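# Set shelf board level on four cabinet pegs

## Task

Place the shelf board inside the cabinet so it sits flat on all four shelf pegs and release it. At the end the whole hand and arm must be out of the cabinet, with the hand kept roughly a centimetre (a fingernail's width) or more from the cabinet's sides, back and roof, and the arm must be still. The gripper must not be holding any loose object when the result is judged, and the board must stay on the pegs on its own, without the robot supporting it.

## Robot and tools

Robot: one arm with six joints (waist, shoulder, elbow, wrist pitch, wrist yaw, wrist roll) and a two-finger gripper. The fingers point along the gripper's +x axis and close along its y axis. The reported hand point sits between the finger pads, about 3 to 4 cm behind the tips. Friction can make the hand stop short, tilt slightly, or skip a tiny move, especially at long reach. After each motion, check the position and orientation and correct any tilt.

Scene frame: the origin is on the table top under the arm's base. +z is up, and +y is to the left when facing along +x. The base may be slightly tilted relative to the table. At long reach the printed hand position can be a little off.

The motion row (used by every tool that moves the hand) is one list of 7 numbers, each in [-1, 1]: dx, dy, dz, rx, ry, rz, opening. The first six are an offset, not an absolute pose. They are expressed in the gripper's own axes and counted from the gripper pose in the most recent result that reported it. Before any result in the scene, and for the second or later call within one reply, they are counted from where the hand is when the motion begins. A value of 1.0 means 0.6 m of travel or 180 degrees of turn. rx, ry, rz form a single rotation vector. All-zero offsets are not a pause: they pull the hand back to that reference pose. The opening is absolute. +1 is fully open (0.088 m). Empty fingers touch at about -0.80, and values down to -1 close them no further. Going from fully open to shut takes at least about 0.5 s.

Each control step, the command is clipped to within 70 mm and 16 degrees of the measured hand pose. Damped inverse kinematics then follows it, favouring position over orientation.

Tools:
- execute_actions: takes {"actions": [...]} with zero or one item, plus an optional "pictures" boolean. An empty list just reports the state. An action item is {"rows": [[7 numbers], ...], "steps": n}, with 1 to 15 rows and steps up to 15 (default 15). Each step lasts 1/30 s and uses one row, and the final row repeats if rows run out. Every row is an offset from the same reference pose, not from the row before it. A wait item is {"steps": n} with n up to 300. It sends nothing new and ends n steps after the previous result, so your reply time is part of those steps. Once an action ends, the arm continues only to its last clipped pose, so a far target may need further calls. If a call is refused, nothing is sent to the robot.
- move: {"target": [7 numbers], "speed": m/s}. It drives along a straight path toward that offset-defined pose. speed is 0.002 to 0.5 (default 0.25), and the turn rate is capped at twice that value in rad/s. The path lasts 0.5 to 10 s and is cut off at 10 s. It rotates the shorter way and does not slow down for obstacles. The actual hand lags, can drift off the path, and can exceed the speed, notably with the arm nearly straight. The opening is applied when the move starts. The path begins once the arm is at rest, or after 3 s at most. The move finishes when the hand and fingers settle, or 5 s after the path ends. The result adds a "move:" line with the outcome (done, off_target, moving, held, fault), the distance to the target, and any limits (paced: the sent pose was clipped; held: a check blocked some steps, after which the arm may speed up sharply).
- wait: {"seconds": 0 to 10}. It lets time pass with no new command.
- zoom_image: {"camera": "cam_wrist", "region": [x0, y0, x1, y1]} in pixels of the 504x504 wrist image, origin at the top left, at most 504 by 504. It gives a closer view.
- finished_scene: {"scene": number of the current scene}.

Result lines: the state gives end_effector_position (m), end_effector_quat_wxyz, and linear and angular velocities in the scene frame. Joint positions and Joint velocities list the six joints (rad, rad/s) and then the finger-pad gap (m, m/s). Joint ranges in rad: waist -3.054..3.054, shoulder 0..3.142, elbow 0..2.356, wrist pitch -1.571..1.571, wrist yaw -1.571..1.571, wrist roll -3.142..3.142. grip_measured is the finger opening on the same scale as the command. To keep hold of something, command an opening well below grip_measured; a larger gap squeezes harder (about 34 N per pad at most). Readings can be off by up to roughly 1 mm. "pose unreachable" means the clearance check (which treats the base mount as part of the arm) changed or blocked the command, and HELD marks the affected steps. "Hand target" is the pose the controller is currently heading for. Joint torques are raw drive outputs with offsets and noise, not pure contact loads.

Camera: cam_wrist is 504x504, K=[[415.793, 0, 250.497], [0, 415.793, 249.678], [0, 0, 1]], and it moves with the hand. Pictures come with execute_actions results unless "pictures" is false, and always come with move and wait results.

Things to avoid: contact torque reaching a joint's load limit (N m: waist 16.6, shoulder 20.6, elbow 20.5, wrist pitch 5.42, wrist yaw 5.4, wrist roll 5.07, with a carried object counting) triggers a 10 s stop. Holding loads heats the motors: a MOTOR HOT warning appears from 50 °C, and at 95 °C the arm is held and may lose power and go limp. Fast contacts and targets set far past a contact press hard. Don't let the board slip or drop, and don't knock anything off the table. Occasional tugs on the held part or pushes on loose items can happen. Time spent thinking keeps the simulation running. Smooth, low-effort, quick motion is preferred.

Each tool is called in YAML: its name, and indented under it one key for each argument.

## Session

execute_actions:
  actions: []

Scene clock: 0.00 s of 4500.00 s.
end_effector_position=(+0.1930, -0.2642, +0.3865) grip_measured=+0.851 end_effector_quat_wxyz=(+0.931, -0.211, +0.093, +0.282) end_effector_velocity=(-0.001, +0.002, +0.002) end_effector_angular_velocity=(-0.004, -0.024, +0.015)
Joint positions: [ 0.299  0.989  1.735 -1.33   0.108 -1.113  0.081]
Joint velocities: [-0.002 -0.007 -0.007  0.007 -0.022 -0.022 -0.   ]
Joint torques (N m, as the arm reports them, + toward a larger angle): no reading
Motor temperatures (°C, as the motors report them): [27 24 27 24 27 26]
Heat: hottest waist 27 °C (+0.0 °C/min).
Hand target: +0.193, -0.264, +0.387; +0.931, -0.211, +0.093, +0.282

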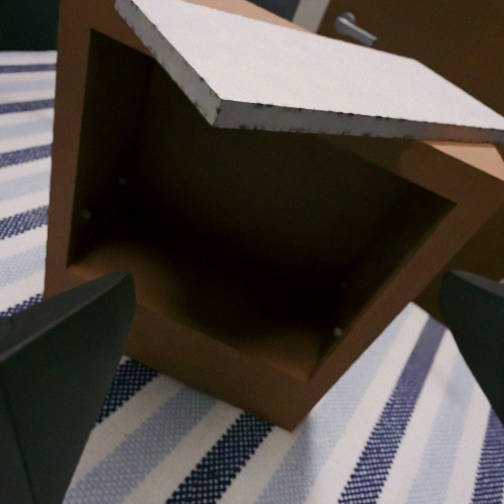

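move:
  target: [-0.113,0.072,0.24,0.150,0.086,-0.066,1]

Scene clock: 17.37 s of 4500.00 s.
end_effector_position=(+0.1224, -0.2026, +0.5192) grip_measured=+1.000 end_effector_quat_wxyz=(+0.979, +0.028, -0.021, +0.202) end_effector_velocity=(+0.001, -0.003, -0.002) end_effector_angular_velocity=(+0.024, +0.009, -0.019)
Joint positions: [ 1.707  1.243  1.916 -1.562  1.256  0.176  0.088]
Joint velocities: [ 0.002 -0.007 -0.012 -0.007  0.022  0.037  0.   ]
Joint torques (N m, as the arm reports them, + toward a larger angle): [0.65 7.18 0.3  1.19 0.15 0.27]
Motor temperatures (°C, as the motors report them): [27 24 27 26 27 26]
Heat: hottest waist 27 °C (+0.0 °C/min).
Hand target: +0.121, -0.199, +0.520; +0.979, +0.025, -0.021, +0.202
Off the commanded pose: 0.003 m, 34 deg; orientation clipped at the last step of the last action.
joint sent to its limit — the command would take joint 4 (wrist pitch) past its lower limit, so that joint was sent only as far as its limit.
After step 90, 12.47 s passed at rest.
move: off_target; limits=paced
camera_calibration (this result's frames):
cam_wrist: T_world_to_cam=[[0.369516, -0.927929, -0.0490467, -0.196398], [-0.323068, -0.0788031, -0.943089, 0.529886], [0.871255, 0.364332, -0.328903, 0.217427], [0, 0, 0, 1]] pos_world=[0.0543271, -0.219702, 0.561609]

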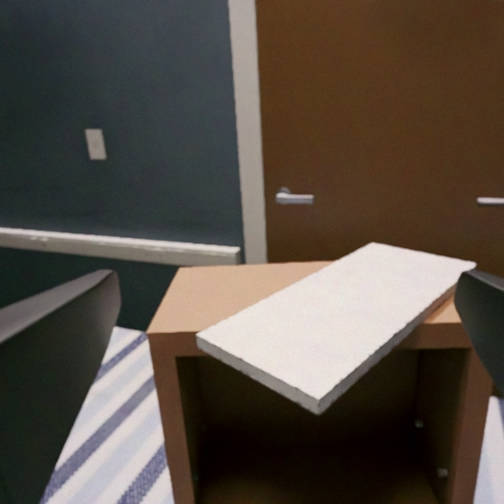

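move:
  target: [0.067,-0.248,-0.108,0.465,0.210,0.176,1]

Scene clock: 80.73 s of 4500.00 s.
end_effector_position=(+0.2168, -0.3214, +0.4537) grip_measured=+1.000 end_effector_quat_wxyz=(+0.636, +0.679, +0.193, +0.314) end_effector_velocity=(-0.003, +0.001, -0.004) end_effector_angular_velocity=(+0.008, +0.020, +0.007)
Joint positions: [-0.368  1.344  2.276 -1.563 -0.961  0.433  0.088]
Joint velocities: [-0.017 -0.007 -0.012 -0.022 -0.007 -0.007  0.   ]
Joint torques (N m, as the arm reports them, + toward a larger angle): [ 1.23 -3.66  2.8   0.7  -0.58  0.22]
Motor temperatures (°C, as the motors report them): [27 30 27 29 27 26]
Heat: hottest shoulder 30 °C (+3.0 °C/min).
Hand target: +0.221, -0.321, +0.450; +0.627, +0.685, +0.200, +0.313
Off the commanded pose: 0.006 m, 28 deg; orientation clipped at the last step of the last action.
joint sent to its limit — the command would take joint 4 (wrist pitch) past its lower limit, so that joint was sent only as far as its limit.
After step 90, 56.20 s passed at rest.
move: off_target; limits=paced
camera_calibration (this result's frames):
cam_wrist: T_world_to_cam=[[0.114921, 0.0982981, -0.988499, 0.466492], [-0.897466, 0.43686, -0.0608952, 0.379278], [0.42585, 0.894143, 0.138423, 0.211757], [0, 0, 0, 1]] pos_world=[0.196603, -0.400888, 0.454911]

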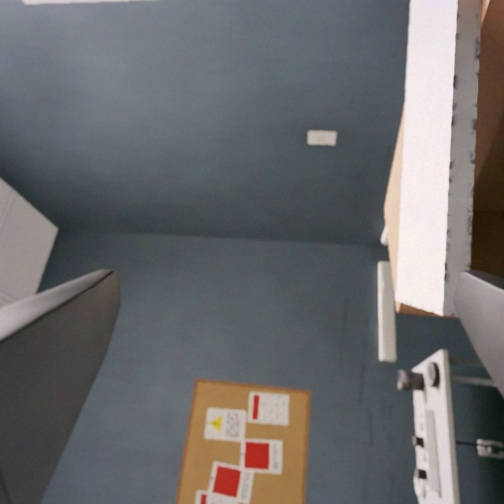

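move:
  target: [0.197,-0.213,0.061,0.008,0.071,-0.057,1]

Scene clock: 114.33 s of 4500.00 s.
end_effector_position=(+0.3421, -0.2559, +0.3490) grip_measured=+1.000 end_effector_quat_wxyz=(+0.624, +0.631, +0.325, +0.326) end_effector_velocity=(-0.002, +0.002, +0.001) end_effector_angular_velocity=(+0.003, -0.007, +0.009)
Joint positions: [-0.253  1.592  2.022 -1.38  -0.789  0.273  0.088]
Joint velocities: [ 0.002 -0.002 -0.002 -0.007 -0.007 -0.007  0.   ]
Joint torques (N m, as the arm reports them, + toward a larger angle): [ 4.52 -5.56  5.34  0.75 -0.49 -0.25]
Motor temperatures (°C, as the motors report them): [28 28 28 28 27 26]
Heat: hottest waist 28 °C (-1.0 °C/min).
Hand target: +0.344, -0.255, +0.348; +0.626, +0.629, +0.325, +0.327
Off the commanded pose: 0.003 m, 1 deg.
After step 90, 29.43 s passed at rest.
move: done
camera_calibration (this result's frames):
cam_wrist: T_world_to_cam=[[-0.0214065, -0.0153678, -0.999653, 0.363617], [-0.974182, 0.225092, 0.0174007, 0.401471], [0.224747, 0.974216, -0.0197895, 0.258822], [0, 0, 0, 1]] pos_world=[0.34072, -0.336928, 0.361627]

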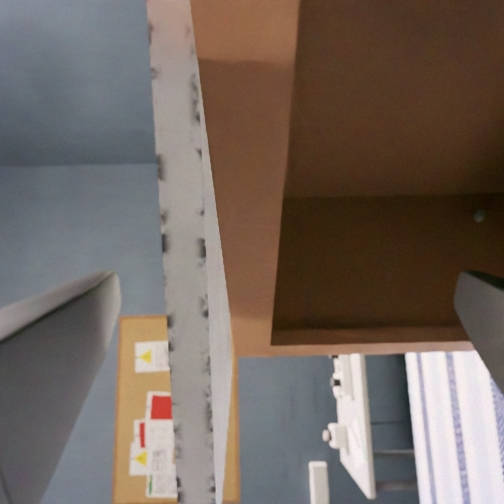

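move:
  target: [0,0.047,0,0,0,0,0.5]
  speed: 0.1

move:
  target: [0.075,0,0,0,0,0,0.5]
  speed: 0.06

Scene clock: 133.57 s of 4500.00 s.
end_effector_position=(+0.3395, -0.2576, +0.3787) grip_measured=+0.500 end_effector_quat_wxyz=(+0.628, +0.630, +0.321, +0.327) end_effector_velocity=(-0.001, +0.005, -0.002) end_effector_angular_velocity=(+0.009, +0.017, +0.033)
Joint positions: [-0.181  1.613  2.141 -1.414 -0.747  0.349  0.064]
Joint velocities: [ 0.002  0.017  0.012 -0.037 -0.007 -0.007 -0.   ]
Joint torques (N m, as the arm reports them, + toward a larger angle): [ 4.31 -4.19  5.34  0.6  -0.5   0.18]
Motor temperatures (°C, as the motors report them): [30 28 29 28 27 26]
Heat: hottest waist 30 °C (+0.0 °C/min).
Hand target: +0.342, -0.256, +0.377; +0.624, +0.631, +0.325, +0.326
Off the commanded pose: 0.003 m, 1 deg.
After step 90, 15.47 s passed at rest.
move: done
camera_calibration (this result's frames):
cam_wrist: T_world_to_cam=[[-0.0114933, -0.0178671, -0.999774, 0.389197], [-0.972871, 0.231239, 0.00705152, 0.403925], [0.231061, 0.972733, -0.02004, 0.259156], [0, 0, 0, 1]] pos_world=[0.337559, -0.338539, 0.391455]

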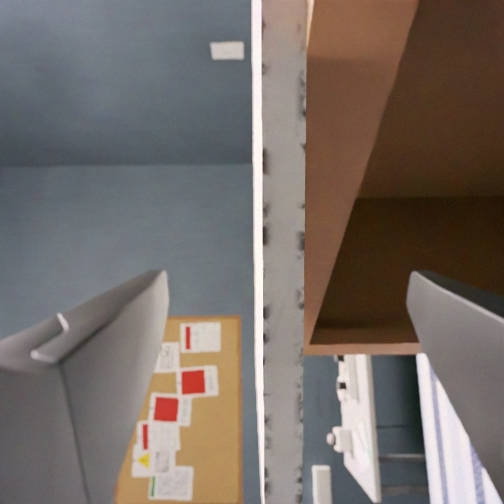

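Scene clock: 134.67 s of 4500.00 s.
end_effector_position=(+0.3674, -0.2214, +0.3783) grip_measured=+0.500 end_effector_quat_wxyz=(+0.628, +0.628, +0.320, +0.328) end_effector_velocity=(-0.003, +0.002, +0.001) end_effector_angular_velocity=(+0.019, +0.017, +0.010)
Joint positions: [-0.074  1.601  1.98  -1.197 -0.678  0.451  0.063]
Joint velocities: [ 0.002 -0.007 -0.007 -0.007 -0.007  0.022 -0.   ]
Joint torques (N m, as the arm reports them, + toward a larger angle): [ 4.74 -5.93  3.72  1.04 -0.44  0.23]
Motor temperatures (°C, as the motors report them): [30 28 29 28 27 26]
Heat: hottest waist 30 °C (+0.0 °C/min).
Hand target: +0.366, -0.221, +0.379; +0.628, +0.629, +0.321, +0.327
Off the commanded pose: 0.002 m, 0 deg.
move: done
camera_calibration (this result's frames):
cam_wrist: T_world_to_cam=[[-0.00827612, -0.0192554, -0.99978, 0.388355], [-0.973227, 0.229819, 0.00363008, 0.423728], [0.229698, 0.973043, -0.0206419, 0.21834], [0, 0, 0, 1]] pos_world=[0.365445, -0.302357, 0.391239]

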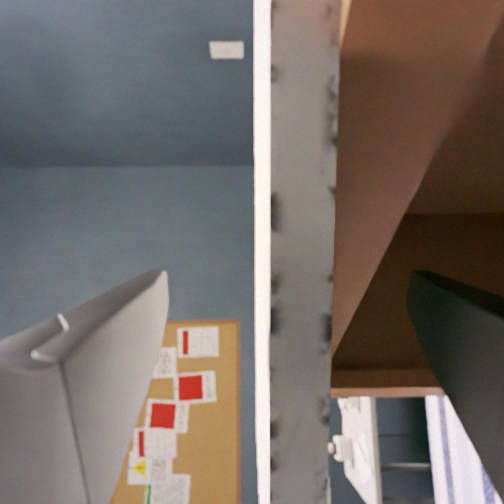

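move:
  target: [0.025,0.003,0,0,0,0,0.5]
  speed: 0.03

move:
  target: [0,0,0,0,0,0,-0.9]
  speed: 0.03

Scene clock: 143.10 s of 4500.00 s.
end_effector_position=(+0.3739, -0.2131, +0.3836) grip_measured=+0.500 end_effector_quat_wxyz=(+0.633, +0.627, +0.314, +0.329) end_effector_velocity=(+0.003, -0.002, -0.003) end_effector_angular_velocity=(-0.010, +0.001, -0.011)
Joint positions: [-0.039  1.6    1.956 -1.14  -0.655  0.479  0.063]
Joint velocities: [-0.007  0.002 -0.002  0.007  0.007 -0.007  0.   ]
Joint torques (N m, as the arm reports them, + toward a larger angle): [ 4.54 -4.43  3.84  1.08 -0.49  0.21]
Motor temperatures (°C, as the motors report them): [31 28 29 28 27 26]
Heat: hottest waist 31 °C (+1.0 °C/min).
Hand target: +0.376, -0.209, +0.380; +0.628, +0.628, +0.320, +0.328
Off the commanded pose: 0.006 m, 1 deg.
After step 90, 4.67 s passed at rest.
move: done
camera_calibration (this result's frames):
cam_wrist: T_world_to_cam=[[0.00512062, -0.02115, -0.999763, 0.388396], [-0.971102, 0.238453, -0.0100183, 0.434425], [0.238609, 0.970924, -0.0193178, 0.204548], [0, 0, 0, 1]] pos_world=[0.371075, -0.293976, 0.396607]

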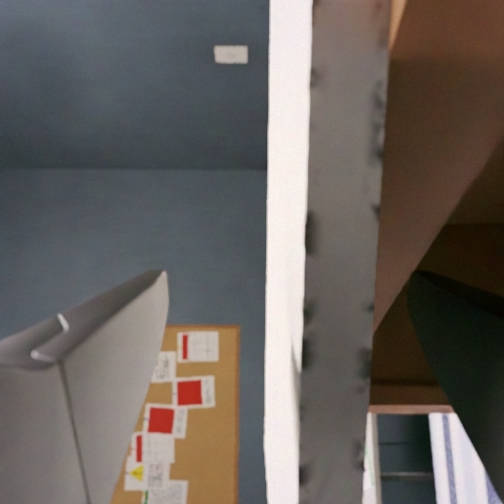

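Scene clock: 143.63 s of 4500.00 s.
end_effector_position=(+0.3745, -0.2142, +0.3809) grip_measured=-0.520 end_effector_quat_wxyz=(+0.634, +0.627, +0.316, +0.323) end_effector_velocity=(+0.000, -0.003, -0.004) end_effector_angular_velocity=(-0.020, +0.012, -0.014)
Joint positions: [-0.042  1.6    1.956 -1.142 -0.643  0.479  0.013]
Joint velocities: [-0.007 -0.002  0.002 -0.007  0.022 -0.007 -0.   ]
Joint torques (N m, as the arm reports them, + toward a larger angle): [ 4.97 -4.85  4.72  1.15 -0.9  -0.03]
Motor temperatures (°C, as the motors report them): [31 28 29 28 27 26]
Heat: hottest waist 31 °C (+1.0 °C/min).
Hand target: +0.374, -0.213, +0.384; +0.633, +0.627, +0.313, +0.329
Off the commanded pose: 0.003 m, 1 deg.
move: done
camera_calibration (this result's frames):
cam_wrist: T_world_to_cam=[[-0.00583191, -0.029184, -0.999557, 0.38796], [-0.969681, 0.244368, -0.00147718, 0.43272], [0.244303, 0.969243, -0.0297243, 0.206922], [0, 0, 0, 1]] pos_world=[0.371311, -0.294978, 0.394578]

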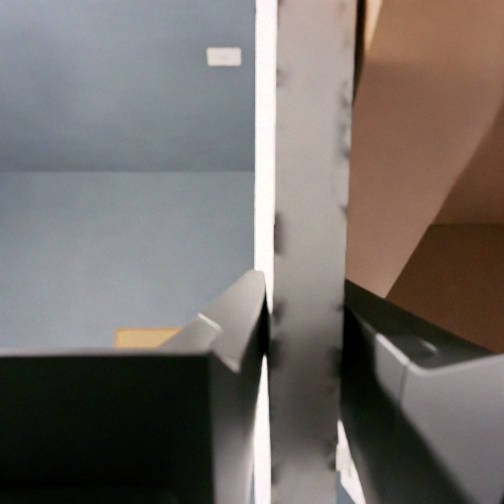

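move:
  target: [0,0.045,0,0,0,0,-0.9]
  speed: 0.05

Scene clock: 155.63 s of 4500.00 s.
end_effector_position=(+0.3749, -0.2153, +0.4000) grip_measured=-0.520 end_effector_quat_wxyz=(+0.635, +0.628, +0.323, +0.312) end_effector_velocity=(+0.002, +0.004, -0.006) end_effector_angular_velocity=(-0.010, +0.022, +0.017)
Joint positions: [ 0.012  1.639  2.072 -1.2   -0.582  0.534  0.013]
Joint velocities: [-0.002  0.017  0.007 -0.022  0.007 -0.007 -0.   ]
Joint torques (N m, as the arm reports them, + toward a larger angle): [ 5.61 -4.35  6.33  1.23 -0.91  0.08]
Motor temperatures (°C, as the motors report them): [32 28 30 28 28 26]
Heat: hottest waist 32 °C (+3.0 °C/min).
Hand target: +0.374, -0.214, +0.408; +0.634, +0.627, +0.317, +0.323
Off the commanded pose: 0.008 m, 1 deg.
move: done
camera_calibration (this result's frames):
cam_wrist: T_world_to_cam=[[-0.0288542, -0.0401051, -0.998779, 0.412989], [-0.967976, 0.250404, 0.0179095, 0.426379], [0.24938, 0.96731, -0.046046, 0.212681], [0, 0, 0, 1]] pos_world=[0.371603, -0.295933, 0.414642]

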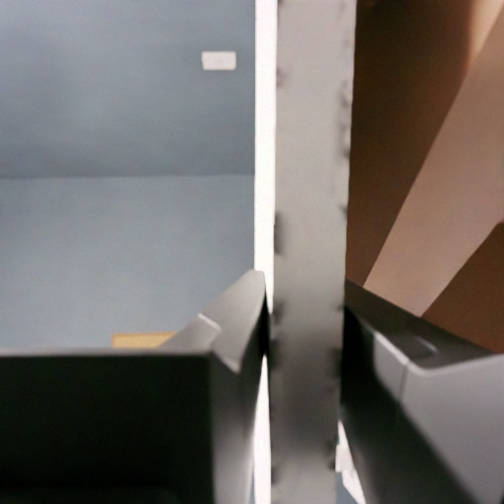

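move:
  target: [-0.080,0.025,-0.232,0.003,-0.2466,0.005,-0.9]
  speed: 0.1

Scene clock: 164.97 s of 4500.00 s.
end_effector_position=(+0.2379, -0.1685, +0.4125) grip_measured=-0.520 end_effector_quat_wxyz=(+0.710, +0.700, +0.063, +0.044) end_effector_velocity=(-0.001, +0.002, +0.001) end_effector_angular_velocity=(-0.021, -0.009, +0.002)
Joint positions: [ 0.917  0.841  0.991 -0.333  0.814  0.91   0.013]
Joint velocities: [ 0.012 -0.002 -0.007  0.007  0.007 -0.022 -0.   ]
Joint torques (N m, as the arm reports them, + toward a larger angle): [ 2.13  1.97  3.66  1.66 -0.67 -0.26]
Motor temperatures (°C, as the motors report them): [33 28 30 30 28 26]
Heat: hottest waist 33 °C (+5.1 °C/min).
Hand target: +0.235, -0.169, +0.416; +0.707, +0.703, +0.058, +0.055
Off the commanded pose: 0.005 m, 2 deg.
move: done
camera_calibration (this result's frames):
cam_wrist: T_world_to_cam=[[-0.0558315, -0.018923, -0.998261, 0.433234], [-0.513121, 0.858226, 0.0124297, 0.27826], [0.856498, 0.512923, -0.0576259, -0.0140471], [0, 0, 0, 1]] pos_world=[0.179, -0.223407, 0.428212]

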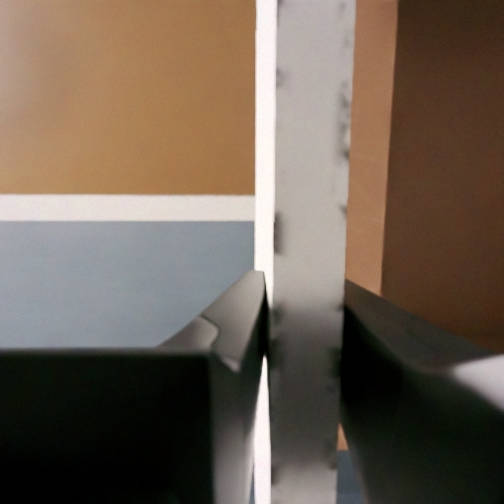

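move:
  target: [0,-0.37,0,0.004,0.002,0.009,-0.9]
  speed: 0.1

Scene clock: 178.30 s of 4500.00 s.
end_effector_position=(+0.2306, -0.1724, +0.1871) grip_measured=-0.520 end_effector_quat_wxyz=(+0.701, +0.710, +0.060, +0.046) end_effector_velocity=(-0.001, +0.002, -0.002) end_effector_angular_velocity=(+0.016, +0.001, +0.013)
Joint positions: [-0.541  0.405  0.278 -0.018 -0.635  0.716  0.013]
Joint velocities: [-0.012  0.002 -0.002 -0.007 -0.022  0.007 -0.   ]
Joint torques (N m, as the arm reports them, + toward a larger angle): [ 1.02 -1.85  5.57  1.86 -0.93 -0.39]
Motor temperatures (°C, as the motors report them): [31 27 30 31 28 26]
Heat: hottest waist 31 °C (+3.0 °C/min).
Hand target: +0.231, -0.172, +0.191; +0.705, +0.705, +0.055, +0.056
Off the commanded pose: 0.004 m, 1 deg.
move: done
camera_calibration (this result's frames):
cam_wrist: T_world_to_cam=[[-0.0506681, 0.00719362, -0.99869, 0.211088], [-0.51055, 0.859249, 0.0320918, 0.276578], [0.858354, 0.511507, -0.0398639, -0.022754], [0, 0, 0, 1]] pos_world=[0.171433, -0.227529, 0.201029]

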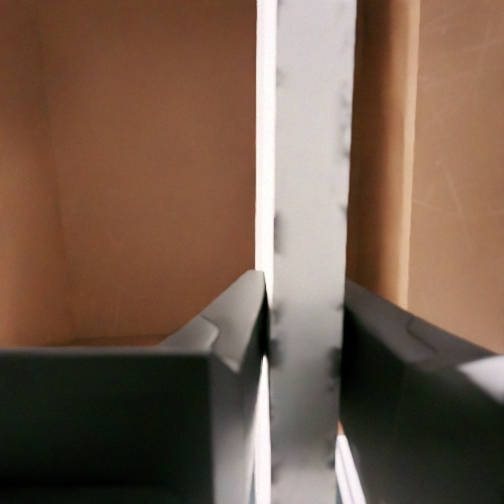

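move:
  target: [0.114,0.005,-0.027,0,0,0.006,-0.9]
  speed: 0.03

Scene clock: 216.20 s of 4500.00 s.
end_effector_position=(+0.2935, -0.1487, +0.1815) grip_measured=-0.520 end_effector_quat_wxyz=(+0.700, +0.711, +0.058, +0.037) end_effector_velocity=(+0.001, -0.001, +0.001) end_effector_angular_velocity=(-0.024, -0.015, -0.004)
Joint positions: [-0.225  0.839  0.249  0.472 -0.304  0.768  0.013]
Joint velocities: [-0.002  0.007 -0.002  0.022 -0.007 -0.022 -0.   ]
Joint torques (N m, as the arm reports them, + toward a larger angle): [ 3.05 -1.95  6.03  1.82 -0.95  0.04]
Motor temperatures (°C, as the motors report them): [29 26 32 35 30 26]
Heat: hottest wrist pitch 35 °C (+3.0 °C/min).
Hand target: +0.295, -0.146, +0.189; +0.700, +0.710, +0.053, +0.053
Off the commanded pose: 0.008 m, 2 deg.
move: done
camera_calibration (this result's frames):
cam_wrist: T_world_to_cam=[[-0.0615146, 0.00948789, -0.998061, 0.211986], [-0.497159, 0.866788, 0.0388819, 0.284426], [0.865476, 0.498587, -0.0486031, -0.0915782], [0, 0, 0, 1]] pos_world=[0.233704, -0.202888, 0.196065]

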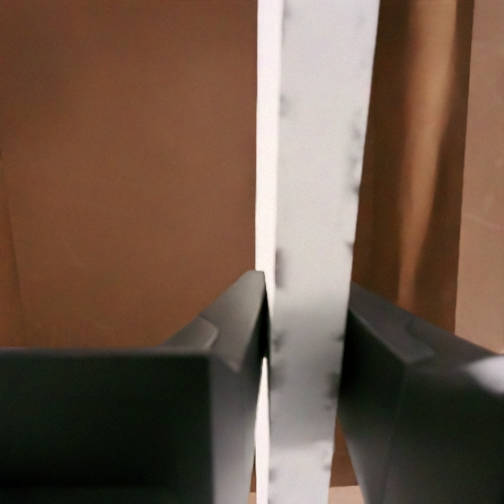

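move:
  target: [-0.107,0.08,0.027,0,0,0,-0.9]
  speed: 0.08

move:
  target: [0,0.30,0,0,0.089,0.008,-0.9]
  speed: 0.12

Scene clock: 239.87 s of 4500.00 s.
end_effector_position=(+0.2362, -0.1693, +0.2199) grip_measured=-0.520 end_effector_quat_wxyz=(+0.697, +0.712, +0.075, +0.026) end_effector_velocity=(-0.003, +0.005, -0.001) end_effector_angular_velocity=(-0.001, -0.007, +0.022)
Joint positions: [-0.199  0.393  0.382 -0.139 -0.256  0.771  0.013]
Joint velocities: [-0.002 -0.017 -0.007 -0.022 -0.022 -0.007 -0.   ]
Joint torques (N m, as the arm reports them, + toward a larger angle): [ 1.63 -2.31  8.15  1.7  -0.82  0.06]
Motor temperatures (°C, as the motors report them): [30 26 33 37 30 26]
Heat: hottest wrist pitch 37 °C (+5.1 °C/min).
Hand target: +0.234, -0.174, +0.231; +0.700, +0.711, +0.058, +0.037
Off the commanded pose: 0.012 m, 2 deg.
move: off_target
camera_calibration (this result's frames):
cam_wrist: T_world_to_cam=[[-0.0997894, 0.0124028, -0.994931, 0.255825], [-0.501867, 0.862784, 0.0610916, 0.267893], [0.859169, 0.50542, -0.0798722, -0.0203134], [0, 0, 0, 1]] pos_world=[0.177428, -0.22404, 0.23654]

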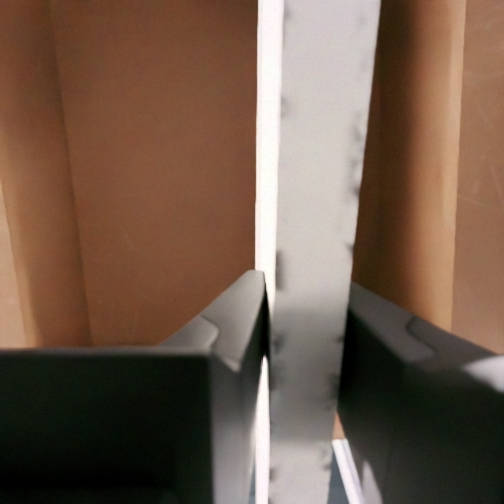

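Scene clock: 241.73 s of 4500.00 s.
end_effector_position=(+0.2511, -0.1711, +0.3916) grip_measured=-0.520 end_effector_quat_wxyz=(+0.682, +0.700, +0.169, +0.124) end_effector_velocity=(+0.001, +0.005, -0.002) end_effector_angular_velocity=(-0.013, +0.020, +0.018)
Joint positions: [ 0.582  0.865  1.12  -0.602  0.295  0.959  0.013]
Joint velocities: [ 0.007  0.017  0.007 -0.022  0.007  0.007  0.   ]
Joint torques (N m, as the arm reports them, + toward a larger angle): [ 2.33  2.47  5.75  1.71 -0.62  0.09]
Motor temperatures (°C, as the motors report them): [30 26 33 37 30 26]
Heat: hottest wrist pitch 37 °C (+5.1 °C/min).
Hand target: +0.250, -0.173, +0.399; +0.679, +0.703, +0.162, +0.134
Off the commanded pose: 0.008 m, 1 deg.
move: done
camera_calibration (this result's frames):
cam_wrist: T_world_to_cam=[[-0.0958315, 0.000216456, -0.995398, 0.425201], [-0.717226, 0.693396, 0.0692014, 0.288329], [0.69022, 0.720557, -0.0662939, 0.055398], [0, 0, 0, 1]] pos_world=[0.209308, -0.239935, 0.406964]

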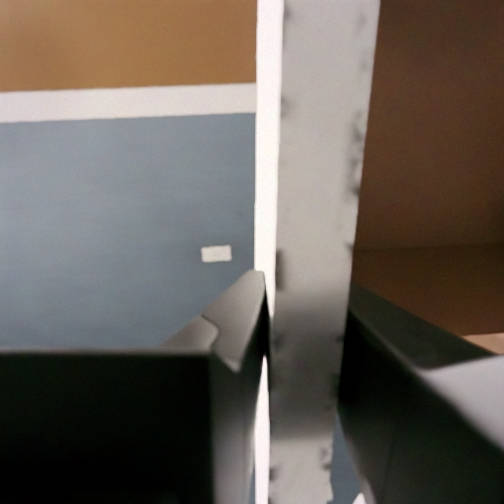

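move:
  target: [0,0.06,0,-0.012,0.006,0.018,-0.9]
  speed: 0.08

Scene clock: 246.20 s of 4500.00 s.
end_effector_position=(+0.2551, -0.1703, +0.4198) grip_measured=-0.520 end_effector_quat_wxyz=(+0.690, +0.692, +0.161, +0.142) end_effector_velocity=(+0.002, +0.004, -0.005) end_effector_angular_velocity=(-0.028, +0.020, +0.010)
Joint positions: [ 0.656  0.938  1.214 -0.612  0.336  0.948  0.013]
Joint velocities: [-0.002  0.012  0.002 -0.022  0.007 -0.007  0.   ]
Joint torques (N m, as the arm reports them, + toward a larger angle): [ 2.38  2.61  5.83  1.7  -0.68 -0.44]
Motor temperatures (°C, as the motors report them): [30 26 33 37 30 26]
Heat: hottest wrist pitch 37 °C (+4.0 °C/min).
Hand target: +0.254, -0.172, +0.427; +0.690, +0.691, +0.153, +0.153
Off the commanded pose: 0.008 m, 2 deg.
move: done
camera_calibration (this result's frames):
cam_wrist: T_world_to_cam=[[-0.0545546, -0.0154392, -0.998391, 0.441732], [-0.728769, 0.684135, 0.0292423, 0.306807], [0.682583, 0.729192, -0.0485744, 0.0499502], [0, 0, 0, 1]] pos_world=[0.213595, -0.239501, 0.434476]

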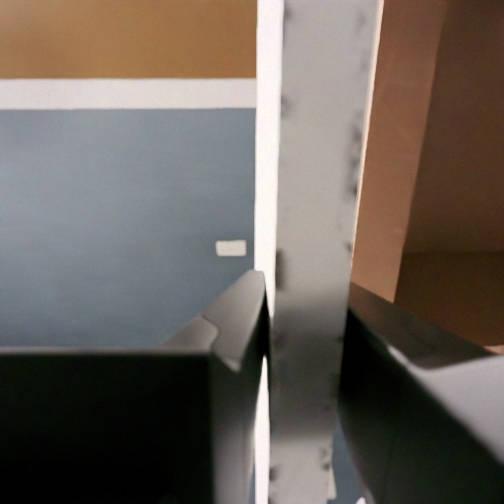

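move:
  target: [0.16,0.012,0.003,0,0.004,0.008,-0.9]
  speed: 0.08

Scene clock: 250.50 s of 4500.00 s.
end_effector_position=(+0.3442, -0.1278, +0.4138) grip_measured=-0.520 end_effector_quat_wxyz=(+0.687, +0.691, +0.170, +0.144) end_effector_velocity=(-0.000, -0.001, +0.001) end_effector_angular_velocity=(-0.001, -0.010, -0.000)
Joint positions: [ 0.509  1.214  1.208 -0.335  0.189  0.907  0.013]
Joint velocities: [-0.002 -0.002 -0.002  0.007 -0.007 -0.007 -0.   ]
Joint torques (N m, as the arm reports them, + toward a larger angle): [ 3.43 -0.78  7.17  2.07 -0.76 -0.37]
Motor temperatures (°C, as the motors report them): [30 26 33 37 30 26]
Heat: hottest wrist pitch 37 °C (+4.0 °C/min).
Hand target: +0.343, -0.132, +0.424; +0.687, +0.693, +0.156, +0.155
Off the commanded pose: 0.011 m, 2 deg.
move: off_target
camera_calibration (this result's frames):
cam_wrist: T_world_to_cam=[[-0.0641449, -0.0152675, -0.997824, 0.444338], [-0.739478, 0.672149, 0.0372528, 0.3417], [0.670117, 0.740259, -0.0544049, -0.0340337], [0, 0, 0, 1]] pos_world=[0.303988, -0.197695, 0.42879]

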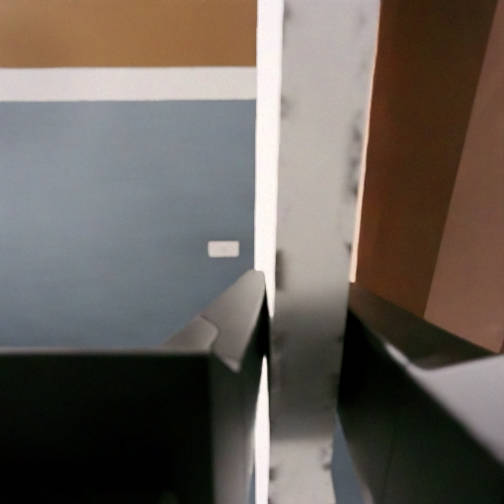

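move:
  target: [0,-0.05,0,0,0,0.01,-0.9]
  speed: 0.03

Scene clock: 253.63 s of 4500.00 s.
end_effector_position=(+0.3442, -0.1266, +0.3831) grip_measured=-0.520 end_effector_quat_wxyz=(+0.686, +0.693, +0.163, +0.152) end_effector_velocity=(+0.000, -0.000, -0.001) end_effector_angular_velocity=(+0.005, -0.015, +0.000)
Joint positions: [ 0.418  1.154  1.068 -0.234  0.088  0.874  0.013]
Joint velocities: [-0.012 -0.007 -0.017  0.022 -0.022 -0.007 -0.   ]
Joint torques (N m, as the arm reports them, + toward a larger angle): [ 2.83 -1.8   4.86  1.72 -0.53 -0.08]
Motor temperatures (°C, as the motors report them): [30 26 33 37 30 26]
Heat: hottest wrist pitch 37 °C (+4.0 °C/min).
Hand target: +0.343, -0.128, +0.384; +0.685, +0.694, +0.159, +0.155
Off the commanded pose: 0.002 m, 1 deg.
move: done
camera_calibration (this result's frames):
cam_wrist: T_world_to_cam=[[-0.0437879, -0.00649475, -0.99902, 0.408331], [-0.741369, 0.670508, 0.0281358, 0.345939], [0.669668, 0.741874, -0.0341752, -0.0439939], [0, 0, 0, 1]] pos_world=[0.30381, -0.196665, 0.396694]

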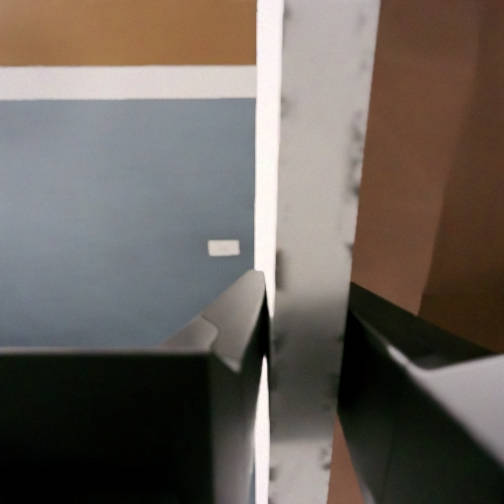

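move:
  target: [0,0,0,0,0,0,0.4]
  speed: 0.03

move:
  target: [-0.12,0.03,0,0,0,0,1]
  speed: 0.08

Scene clock: 259.30 s of 4500.00 s.
end_effector_position=(+0.3441, -0.1267, +0.3826) grip_measured=+0.399 end_effector_quat_wxyz=(+0.686, +0.693, +0.163, +0.152) end_effector_velocity=(-0.001, -0.002, +0.002) end_effector_angular_velocity=(-0.013, -0.020, -0.004)
Joint positions: [ 0.417  1.153  1.066 -0.234  0.088  0.874  0.059]
Joint velocities: [-0.002 -0.007 -0.002  0.007 -0.007 -0.022  0.   ]
Joint torques (N m, as the arm reports them, + toward a larger angle): [ 2.94 -0.83  5.58  1.32 -0.39 -0.03]
Motor temperatures (°C, as the motors report them): [30 26 33 38 29 26]
Heat: hottest wrist pitch 38 °C (+4.0 °C/min).
Hand target: +0.344, -0.127, +0.383; +0.686, +0.693, +0.163, +0.152
Off the commanded pose: 0.001 m, 0 deg.
move: done
camera_calibration (this result's frames):
cam_wrist: T_world_to_cam=[[-0.044682, -0.00696918, -0.998977, 0.407985], [-0.740971, 0.670934, 0.0284613, 0.345793], [0.670049, 0.741484, -0.0351426, -0.0437566], [0, 0, 0, 1]] pos_world=[0.303771, -0.196716, 0.396188]

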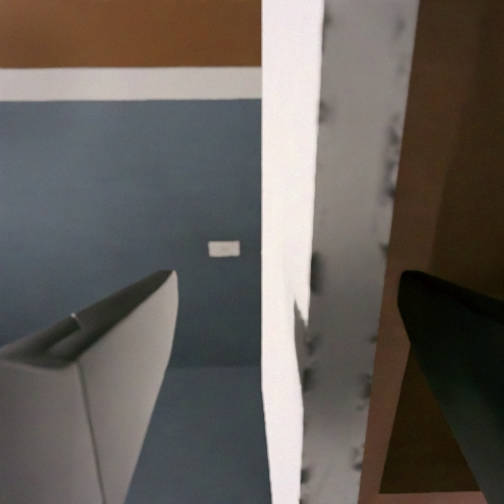

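Scene clock: 260.57 s of 4500.00 s.
end_effector_position=(+0.2813, -0.1555, +0.3999) grip_measured=+1.000 end_effector_quat_wxyz=(+0.688, +0.690, +0.166, +0.152) end_effector_velocity=(-0.003, +0.005, -0.002) end_effector_angular_velocity=(-0.015, +0.001, +0.025)
Joint positions: [ 0.525  0.966  1.119 -0.486  0.19   0.904  0.088]
Joint velocities: [ 0.007 -0.002 -0.002 -0.022 -0.007 -0.007  0.   ]
Joint torques (N m, as the arm reports them, + toward a larger angle): [ 2.3   0.52  4.99  1.18 -0.36  0.19]
Motor temperatures (°C, as the motors report them): [30 26 33 37 29 26]
Heat: hottest wrist pitch 37 °C (+3.0 °C/min).
Hand target: +0.280, -0.158, +0.402; +0.686, +0.693, +0.163, +0.152
Off the commanded pose: 0.003 m, 0 deg.
move: done
camera_calibration (this result's frames):
cam_wrist: T_world_to_cam=[[-0.0472281, -0.0143755, -0.998781, 0.42177], [-0.743406, 0.668353, 0.0255329, 0.319528], [0.667171, 0.743706, -0.0422518, 0.0243647], [0, 0, 0, 1]] pos_world=[0.241203, -0.225615, 0.414126]

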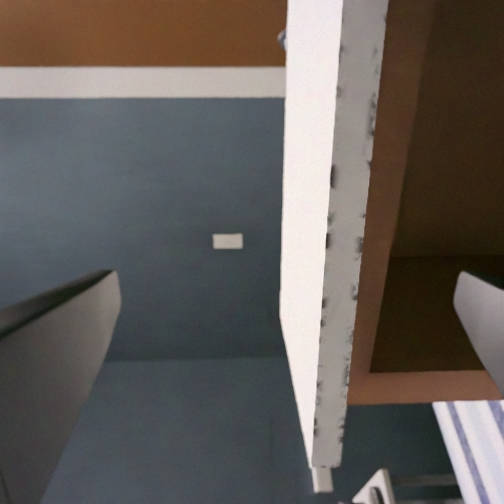

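move:
  target: [-0.218,0.08,0.022,-0.001,-0.1445,0.006,1]
  speed: 0.2

Scene clock: 267.63 s of 4500.00 s.
end_effector_position=(+0.1715, -0.2213, +0.4533) grip_measured=+1.000 end_effector_quat_wxyz=(+0.710, +0.705, +0.002, -0.002) end_effector_velocity=(+0.000, -0.002, -0.001) end_effector_angular_velocity=(-0.016, -0.001, -0.014)
Joint positions: [ 1.412  0.82   1.144 -0.328  1.409  0.78   0.088]
Joint velocities: [-0.002 -0.012 -0.027  0.081  0.007 -0.081  0.   ]
Joint torques (N m, as the arm reports them, + toward a larger angle): [ 0.9   4.35  1.61  0.73 -0.43 -0.3 ]
Motor temperatures (°C, as the motors report them): [30 26 33 37 29 26]
Heat: hottest wrist pitch 37 °C (+2.0 °C/min).
Hand target: +0.170, -0.224, +0.451; +0.708, +0.706, +0.000, -0.001
Off the commanded pose: 0.005 m, 0 deg.
After step 90, 2.27 s passed at rest.
move: done
camera_calibration (this result's frames):
cam_wrist: T_world_to_cam=[[-0.0351009, -0.00634508, -0.999364, 0.468924], [-0.376685, 0.926312, 0.00734915, 0.282922], [0.925676, 0.376704, -0.0349045, 0.0199346], [0, 0, 0, 1]] pos_world=[0.104579, -0.266609, 0.467243]

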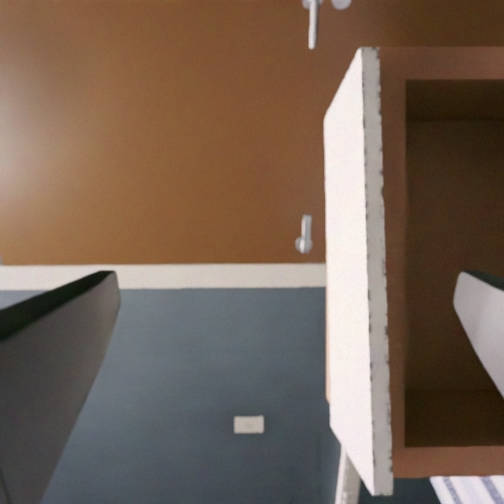

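zoom_image:
  camera: "cam_wrist"
  region: [310,30,450,170]

zoom_image:
  camera: "cam_wrist"
  region: [310,364,450,504]

Region (310, 30, 450, 170) of cam_wrist's 504x504 image, scaled by 3.600, with more detail than that image has.

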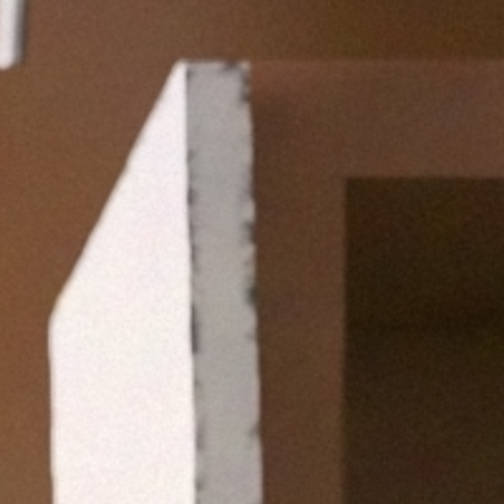

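Region (310, 364, 450, 504) of cam_wrist's 504x504 image, scaled by 3.600, with more detail than that image has.

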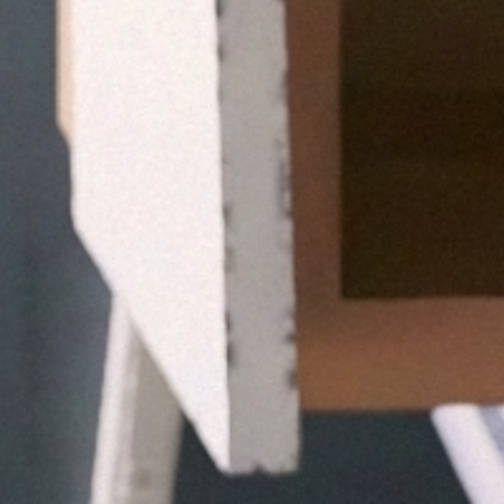

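move:
  target: [0,-0.2,0,0,0,0,1]
  speed: 0.2

Scene clock: 303.63 s of 4500.00 s.
end_effector_position=(+0.1712, -0.2212, +0.3358) grip_measured=+1.000 end_effector_quat_wxyz=(+0.708, +0.706, +0.002, -0.001) end_effector_velocity=(-0.000, -0.003, -0.001) end_effector_angular_velocity=(+0.012, -0.014, -0.001)
Joint positions: [ 1.072  0.356  0.768 -0.415  1.068  0.783  0.088]
Joint velocities: [-0.042 -0.017 -0.002  0.007 -0.051 -0.007  0.   ]
Joint torques (N m, as the arm reports them, + toward a larger angle): [-0.26  3.66  1.2   0.54 -0.44 -0.27]
Motor temperatures (°C, as the motors report them): [29 27 30 32 28 26]
Heat: hottest wrist pitch 32 °C (-5.0 °C/min).
Hand target: +0.170, -0.222, +0.333; +0.709, +0.705, +0.001, -0.002
Off the commanded pose: 0.003 m, 0 deg.
After step 90, 31.90 s passed at rest.
move: done
camera_calibration (this result's frames):
cam_wrist: T_world_to_cam=[[-0.0353835, -0.00333119, -0.999368, 0.352233], [-0.377934, 0.925775, 0.0102952, 0.282717], [0.925156, 0.378059, -0.0340161, 0.0161172], [0, 0, 0, 1]] pos_world=[0.104401, -0.266653, 0.349649]

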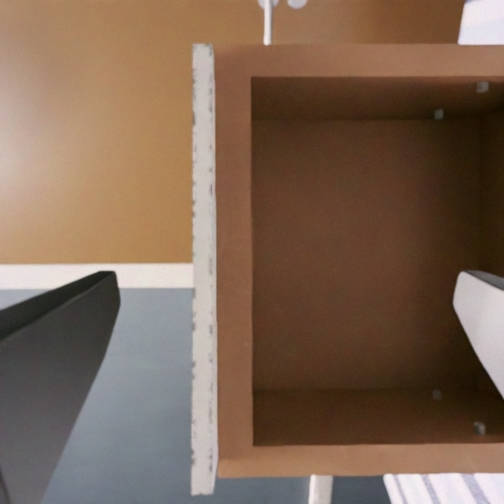

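move:
  target: [0.213,0.078,-0.062,0.001,0.144,0.002,0.5]
  speed: 0.2

Scene clock: 322.70 s of 4500.00 s.
end_effector_position=(+0.2983, -0.1832, +0.3808) grip_measured=+0.500 end_effector_quat_wxyz=(+0.687, +0.691, +0.158, +0.161) end_effector_velocity=(-0.001, +0.005, -0.004) end_effector_angular_velocity=(+0.001, +0.019, +0.022)
Joint positions: [ 0.287  0.974  1.134 -0.47  -0.052  0.826  0.063]
Joint velocities: [-0.002  0.002 -0.002 -0.022 -0.007  0.007 -0.   ]
Joint torques (N m, as the arm reports them, + toward a larger angle): [ 1.51  0.25  5.83  1.09 -0.51 -0.2 ]
Motor temperatures (°C, as the motors report them): [29 27 30 31 28 26]
Heat: hottest wrist pitch 31 °C (-6.2 °C/min).
Hand target: +0.299, -0.185, +0.381; +0.688, +0.690, +0.158, +0.160
Off the commanded pose: 0.001 m, 0 deg.
After step 90, 14.40 s passed at rest.
move: done
camera_calibration (this result's frames):
cam_wrist: T_world_to_cam=[[-0.0251975, -0.00611804, -0.999664, 0.398357], [-0.745645, 0.666181, 0.0147176, 0.355545], [0.665867, 0.745765, -0.021348, 0.0256255], [0, 0, 0, 1]] pos_world=[0.258085, -0.253531, 0.393538]

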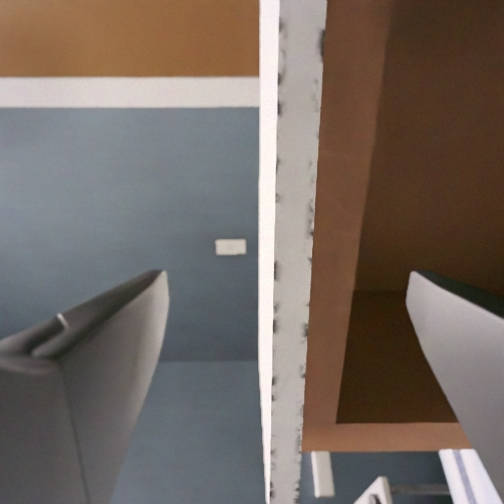

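move:
  target: [0.1,0,0,0,0,0,0.5]
  speed: 0.05

Scene clock: 326.13 s of 4500.00 s.
end_effector_position=(+0.3509, -0.1565, +0.3785) grip_measured=+0.500 end_effector_quat_wxyz=(+0.688, +0.689, +0.160, +0.161) end_effector_velocity=(+0.001, -0.007, +0.004) end_effector_angular_velocity=(+0.011, -0.005, -0.022)
Joint positions: [ 0.296  1.156  1.137 -0.295 -0.043  0.826  0.063]
Joint velocities: [-0.002 -0.002  0.012  0.007  0.007  0.007 -0.   ]
Joint torques (N m, as the arm reports them, + toward a larger angle): [ 3.2  -0.97  6.29  1.43 -0.33  0.16]
Motor temperatures (°C, as the motors report them): [29 27 30 31 28 26]
Heat: hottest wrist pitch 31 °C (-6.0 °C/min).
Hand target: +0.352, -0.157, +0.381; +0.687, +0.691, +0.158, +0.161
Off the commanded pose: 0.003 m, 0 deg.
move: done
camera_calibration (this result's frames):
cam_wrist: T_world_to_cam=[[-0.0267134, -0.0102935, -0.99959, 0.39747], [-0.747187, 0.664484, 0.0131254, 0.377918], [0.664077, 0.747231, -0.0254418, -0.0269608], [0, 0, 0, 1]] pos_world=[0.310897, -0.226883, 0.391661]

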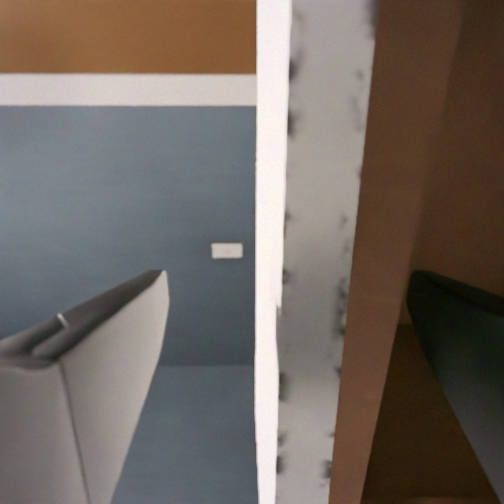

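move:
  target: [0,0.003,0,0,0,0,-0.9]
  speed: 0.03

move:
  target: [-0.035,0.004,0,0,0,0,-0.9]
  speed: 0.03

move:
  target: [0,0,0,0,0,0,0.0]
  speed: 0.03

move:
  target: [0.035,0,0,0,0,0,0.0]
  speed: 0.03

Scene clock: 331.70 s of 4500.00 s.
end_effector_position=(+0.3510, -0.1566, +0.3784) grip_measured=-0.520 end_effector_quat_wxyz=(+0.690, +0.688, +0.160, +0.160) end_effector_velocity=(-0.001, +0.001, -0.005) end_effector_angular_velocity=(-0.019, +0.023, +0.001)
Joint positions: [ 0.298  1.157  1.138 -0.297 -0.039  0.822  0.014]
Joint velocities: [ 0.002 -0.002 -0.002 -0.022  0.022 -0.007 -0.   ]
Joint torques (N m, as the arm reports them, + toward a larger angle): [ 3.38 -1.23  6.25  1.13 -0.4   0.17]
Motor temperatures (°C, as the motors report them): [29 27 31 32 28 26]
Heat: hottest wrist pitch 32 °C (-4.1 °C/min).
Hand target: +0.351, -0.156, +0.380; +0.688, +0.689, +0.160, +0.161
Off the commanded pose: 0.002 m, 0 deg.
After step 90, 1.87 s passed at rest.
move: done
camera_calibration (this result's frames):
cam_wrist: T_world_to_cam=[[-0.0273183, -0.0151391, -0.999512, 0.396737], [-0.746013, 0.665852, 0.0103045, 0.378936], [0.665371, 0.745931, -0.0294839, -0.026073], [0, 0, 0, 1]] pos_world=[0.310877, -0.22686, 0.39187]

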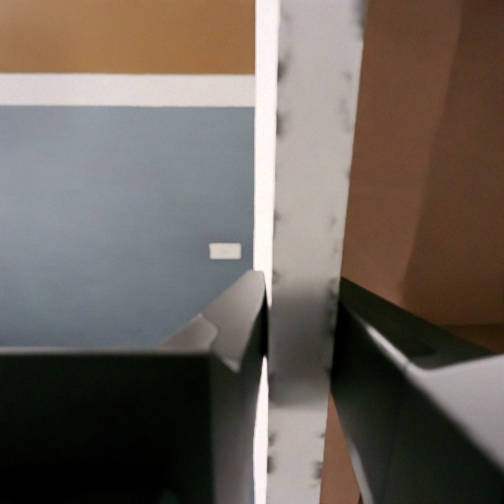

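Scene clock: 332.70 s of 4500.00 s.
end_effector_position=(+0.3342, -0.1651, +0.3791) grip_measured=-0.520 end_effector_quat_wxyz=(+0.691, +0.687, +0.162, +0.158) end_effector_velocity=(-0.000, -0.000, -0.003) end_effector_angular_velocity=(+0.002, +0.014, -0.002)
Joint positions: [ 0.298  1.099  1.138 -0.359 -0.034  0.82   0.013]
Joint velocities: [-0.002 -0.002 -0.002 -0.007  0.007  0.007 -0.   ]
Joint torques (N m, as the arm reports them, + toward a larger angle): [ 2.96 -1.73  5.23  1.27 -0.49  0.13]
Motor temperatures (°C, as the motors report them): [29 27 31 32 28 26]
Heat: hottest wrist pitch 32 °C (-4.1 °C/min).
Hand target: +0.332, -0.166, +0.381; +0.690, +0.688, +0.160, +0.160
Off the commanded pose: 0.003 m, 0 deg.
move: done
camera_calibration (this result's frames):
cam_wrist: T_world_to_cam=[[-0.0320631, -0.0196706, -0.999292, 0.39767], [-0.746331, 0.665487, 0.0108469, 0.371927], [0.664803, 0.74615, -0.0360184, -0.00583315], [0, 0, 0, 1]] pos_world=[0.294209, -0.235338, 0.393144]

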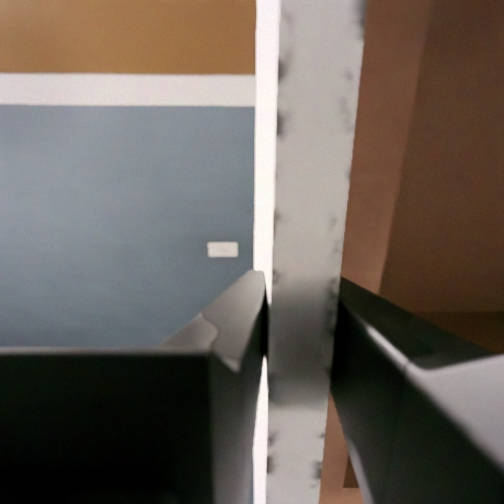

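Scene clock: 333.33 s of 4500.00 s.
end_effector_position=(+0.3342, -0.1652, +0.3789) grip_measured=-0.001 end_effector_quat_wxyz=(+0.691, +0.687, +0.162, +0.157) end_effector_velocity=(-0.000, -0.000, -0.003) end_effector_angular_velocity=(+0.002, +0.014, -0.002)
Joint positions: [ 0.298  1.099  1.138 -0.36  -0.033  0.82   0.039]
Joint velocities: [-0.002 -0.002 -0.002 -0.007  0.007  0.007  0.001]
Joint torques (N m, as the arm reports them, + toward a larger angle): [ 2.64 -0.79  5.26  1.43 -0.5   0.03]
Motor temperatures (°C, as the motors report them): [29 27 31 32 28 26]
Heat: hottest wrist pitch 32 °C (-4.0 °C/min).
Hand target: +0.334, -0.165, +0.379; +0.691, +0.687, +0.162, +0.158
Off the commanded pose: 0.000 m, 0 deg.
move: done
camera_calibration (this result's frames):
cam_wrist: T_world_to_cam=[[-0.0335163, -0.0203344, -0.999231, 0.397744], [-0.745914, 0.665944, 0.0114675, 0.371682], [0.665199, 0.745725, -0.0374877, -0.00546622], [0, 0, 0, 1]] pos_world=[0.29421, -0.235355, 0.392971]

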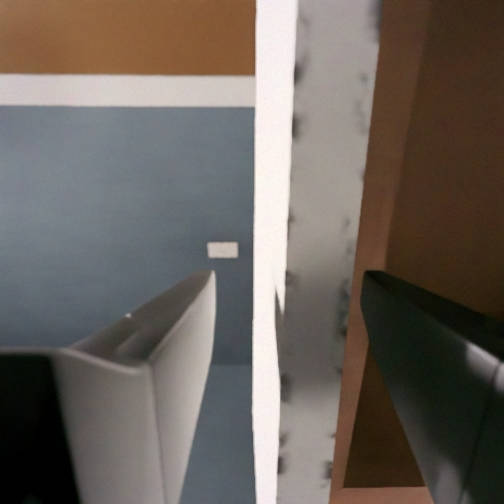

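Scene clock: 334.33 s of 4500.00 s.
end_effector_position=(+0.3517, -0.1552, +0.3764) grip_measured=+0.000 end_effector_quat_wxyz=(+0.691, +0.686, +0.165, +0.157) end_effector_velocity=(+0.002, -0.007, +0.005) end_effector_angular_velocity=(-0.013, -0.025, -0.028)
Joint positions: [ 0.298  1.161  1.14  -0.304 -0.033  0.82   0.039]
Joint velocities: [-0.002 -0.002  0.007  0.022  0.007 -0.022 -0.   ]
Joint torques (N m, as the arm reports them, + toward a larger angle): [ 3.08 -0.9   6.03  1.5  -0.36 -0.05]
Motor temperatures (°C, as the motors report them): [29 27 31 32 28 26]
Heat: hottest wrist pitch 32 °C (-3.0 °C/min).
Hand target: +0.353, -0.156, +0.378; +0.691, +0.687, +0.162, +0.157
Off the commanded pose: 0.003 m, 0 deg.
move: done
camera_calibration (this result's frames):
cam_wrist: T_world_to_cam=[[-0.0365419, -0.0217601, -0.999095, 0.396825], [-0.747941, 0.66364, 0.012902, 0.37794], [0.662759, 0.747736, -0.0405259, -0.0223171], [0, 0, 0, 1]] pos_world=[0.311968, -0.225494, 0.390685]

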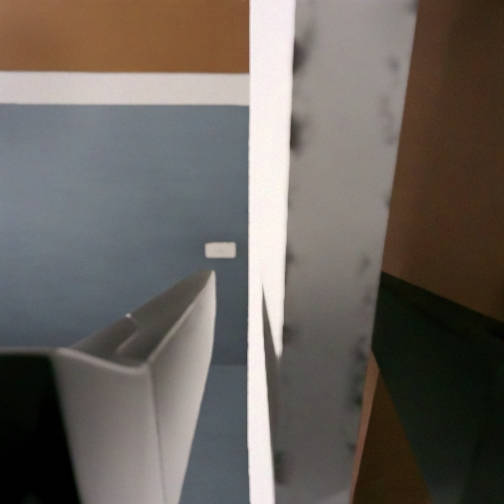

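move:
  target: [0,0,0,0,0,0,-0.95]
  speed: 0.03

move:
  target: [0,0.07,0,0,0,0.01,-0.95]
  speed: 0.05

Scene clock: 337.87 s of 4500.00 s.
end_effector_position=(+0.3518, -0.1554, +0.3781) grip_measured=-0.520 end_effector_quat_wxyz=(+0.690, +0.687, +0.162, +0.159) end_effector_velocity=(-0.002, +0.002, -0.005) end_effector_angular_velocity=(-0.024, +0.006, +0.015)
Joint positions: [ 0.299  1.162  1.141 -0.299 -0.037  0.82   0.013]
Joint velocities: [-0.007 -0.002 -0.002 -0.022 -0.007 -0.022  0.   ]
Joint torques (N m, as the arm reports them, + toward a larger angle): [ 2.74 -1.53  5.11  1.02 -0.3  -0.08]
Motor temperatures (°C, as the motors report them): [29 26 31 32 28 26]
Heat: hottest wrist pitch 32 °C (-3.0 °C/min).
Hand target: +0.352, -0.155, +0.376; +0.691, +0.686, +0.165, +0.157
Off the commanded pose: 0.002 m, 0 deg.
move: done
camera_calibration (this result's frames):
cam_wrist: T_world_to_cam=[[-0.0299851, -0.0187072, -0.999375, 0.396797], [-0.748004, 0.663619, 0.0100208, 0.379227], [0.663017, 0.747837, -0.0338917, -0.0247489], [0, 0, 0, 1]] pos_world=[0.31197, -0.225731, 0.39191]

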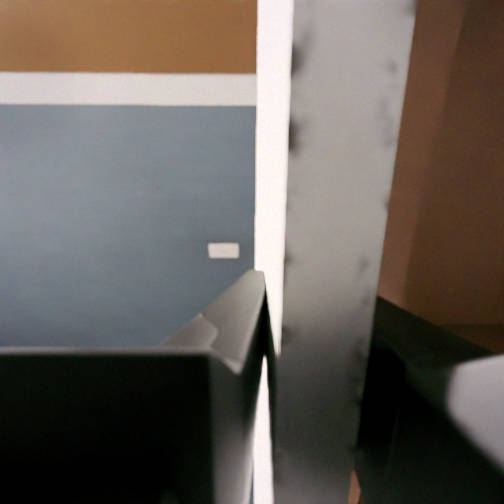

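Scene clock: 339.00 s of 4500.00 s.
end_effector_position=(+0.3541, -0.1530, +0.4095) grip_measured=-0.520 end_effector_quat_wxyz=(+0.691, +0.686, +0.162, +0.160) end_effector_velocity=(+0.000, +0.005, -0.004) end_effector_angular_velocity=(-0.028, +0.005, +0.022)
Joint positions: [ 0.394  1.218  1.258 -0.36   0.053  0.848  0.013]
Joint velocities: [-0.002  0.007  0.002 -0.022 -0.007 -0.022 -0.   ]
Joint torques (N m, as the arm reports them, + toward a larger angle): [ 3.98 -1.26  7.23  1.74 -0.71  0.09]
Motor temperatures (°C, as the motors report them): [29 26 31 32 28 26]
Heat: hottest wrist pitch 32 °C (-3.0 °C/min).
Hand target: +0.352, -0.155, +0.420; +0.688, +0.689, +0.152, +0.170
Off the commanded pose: 0.011 m, 2 deg.
move: off_target
camera_calibration (this result's frames):
cam_wrist: T_world_to_cam=[[-0.0288843, -0.0202893, -0.999377, 0.427658], [-0.747993, 0.663657, 0.00814523, 0.379759], [0.663078, 0.747762, -0.0343455, -0.0267959], [0, 0, 0, 1]] pos_world=[0.314177, -0.223316, 0.423378]

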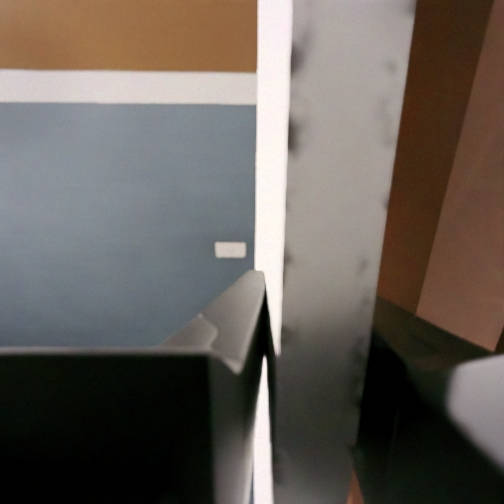

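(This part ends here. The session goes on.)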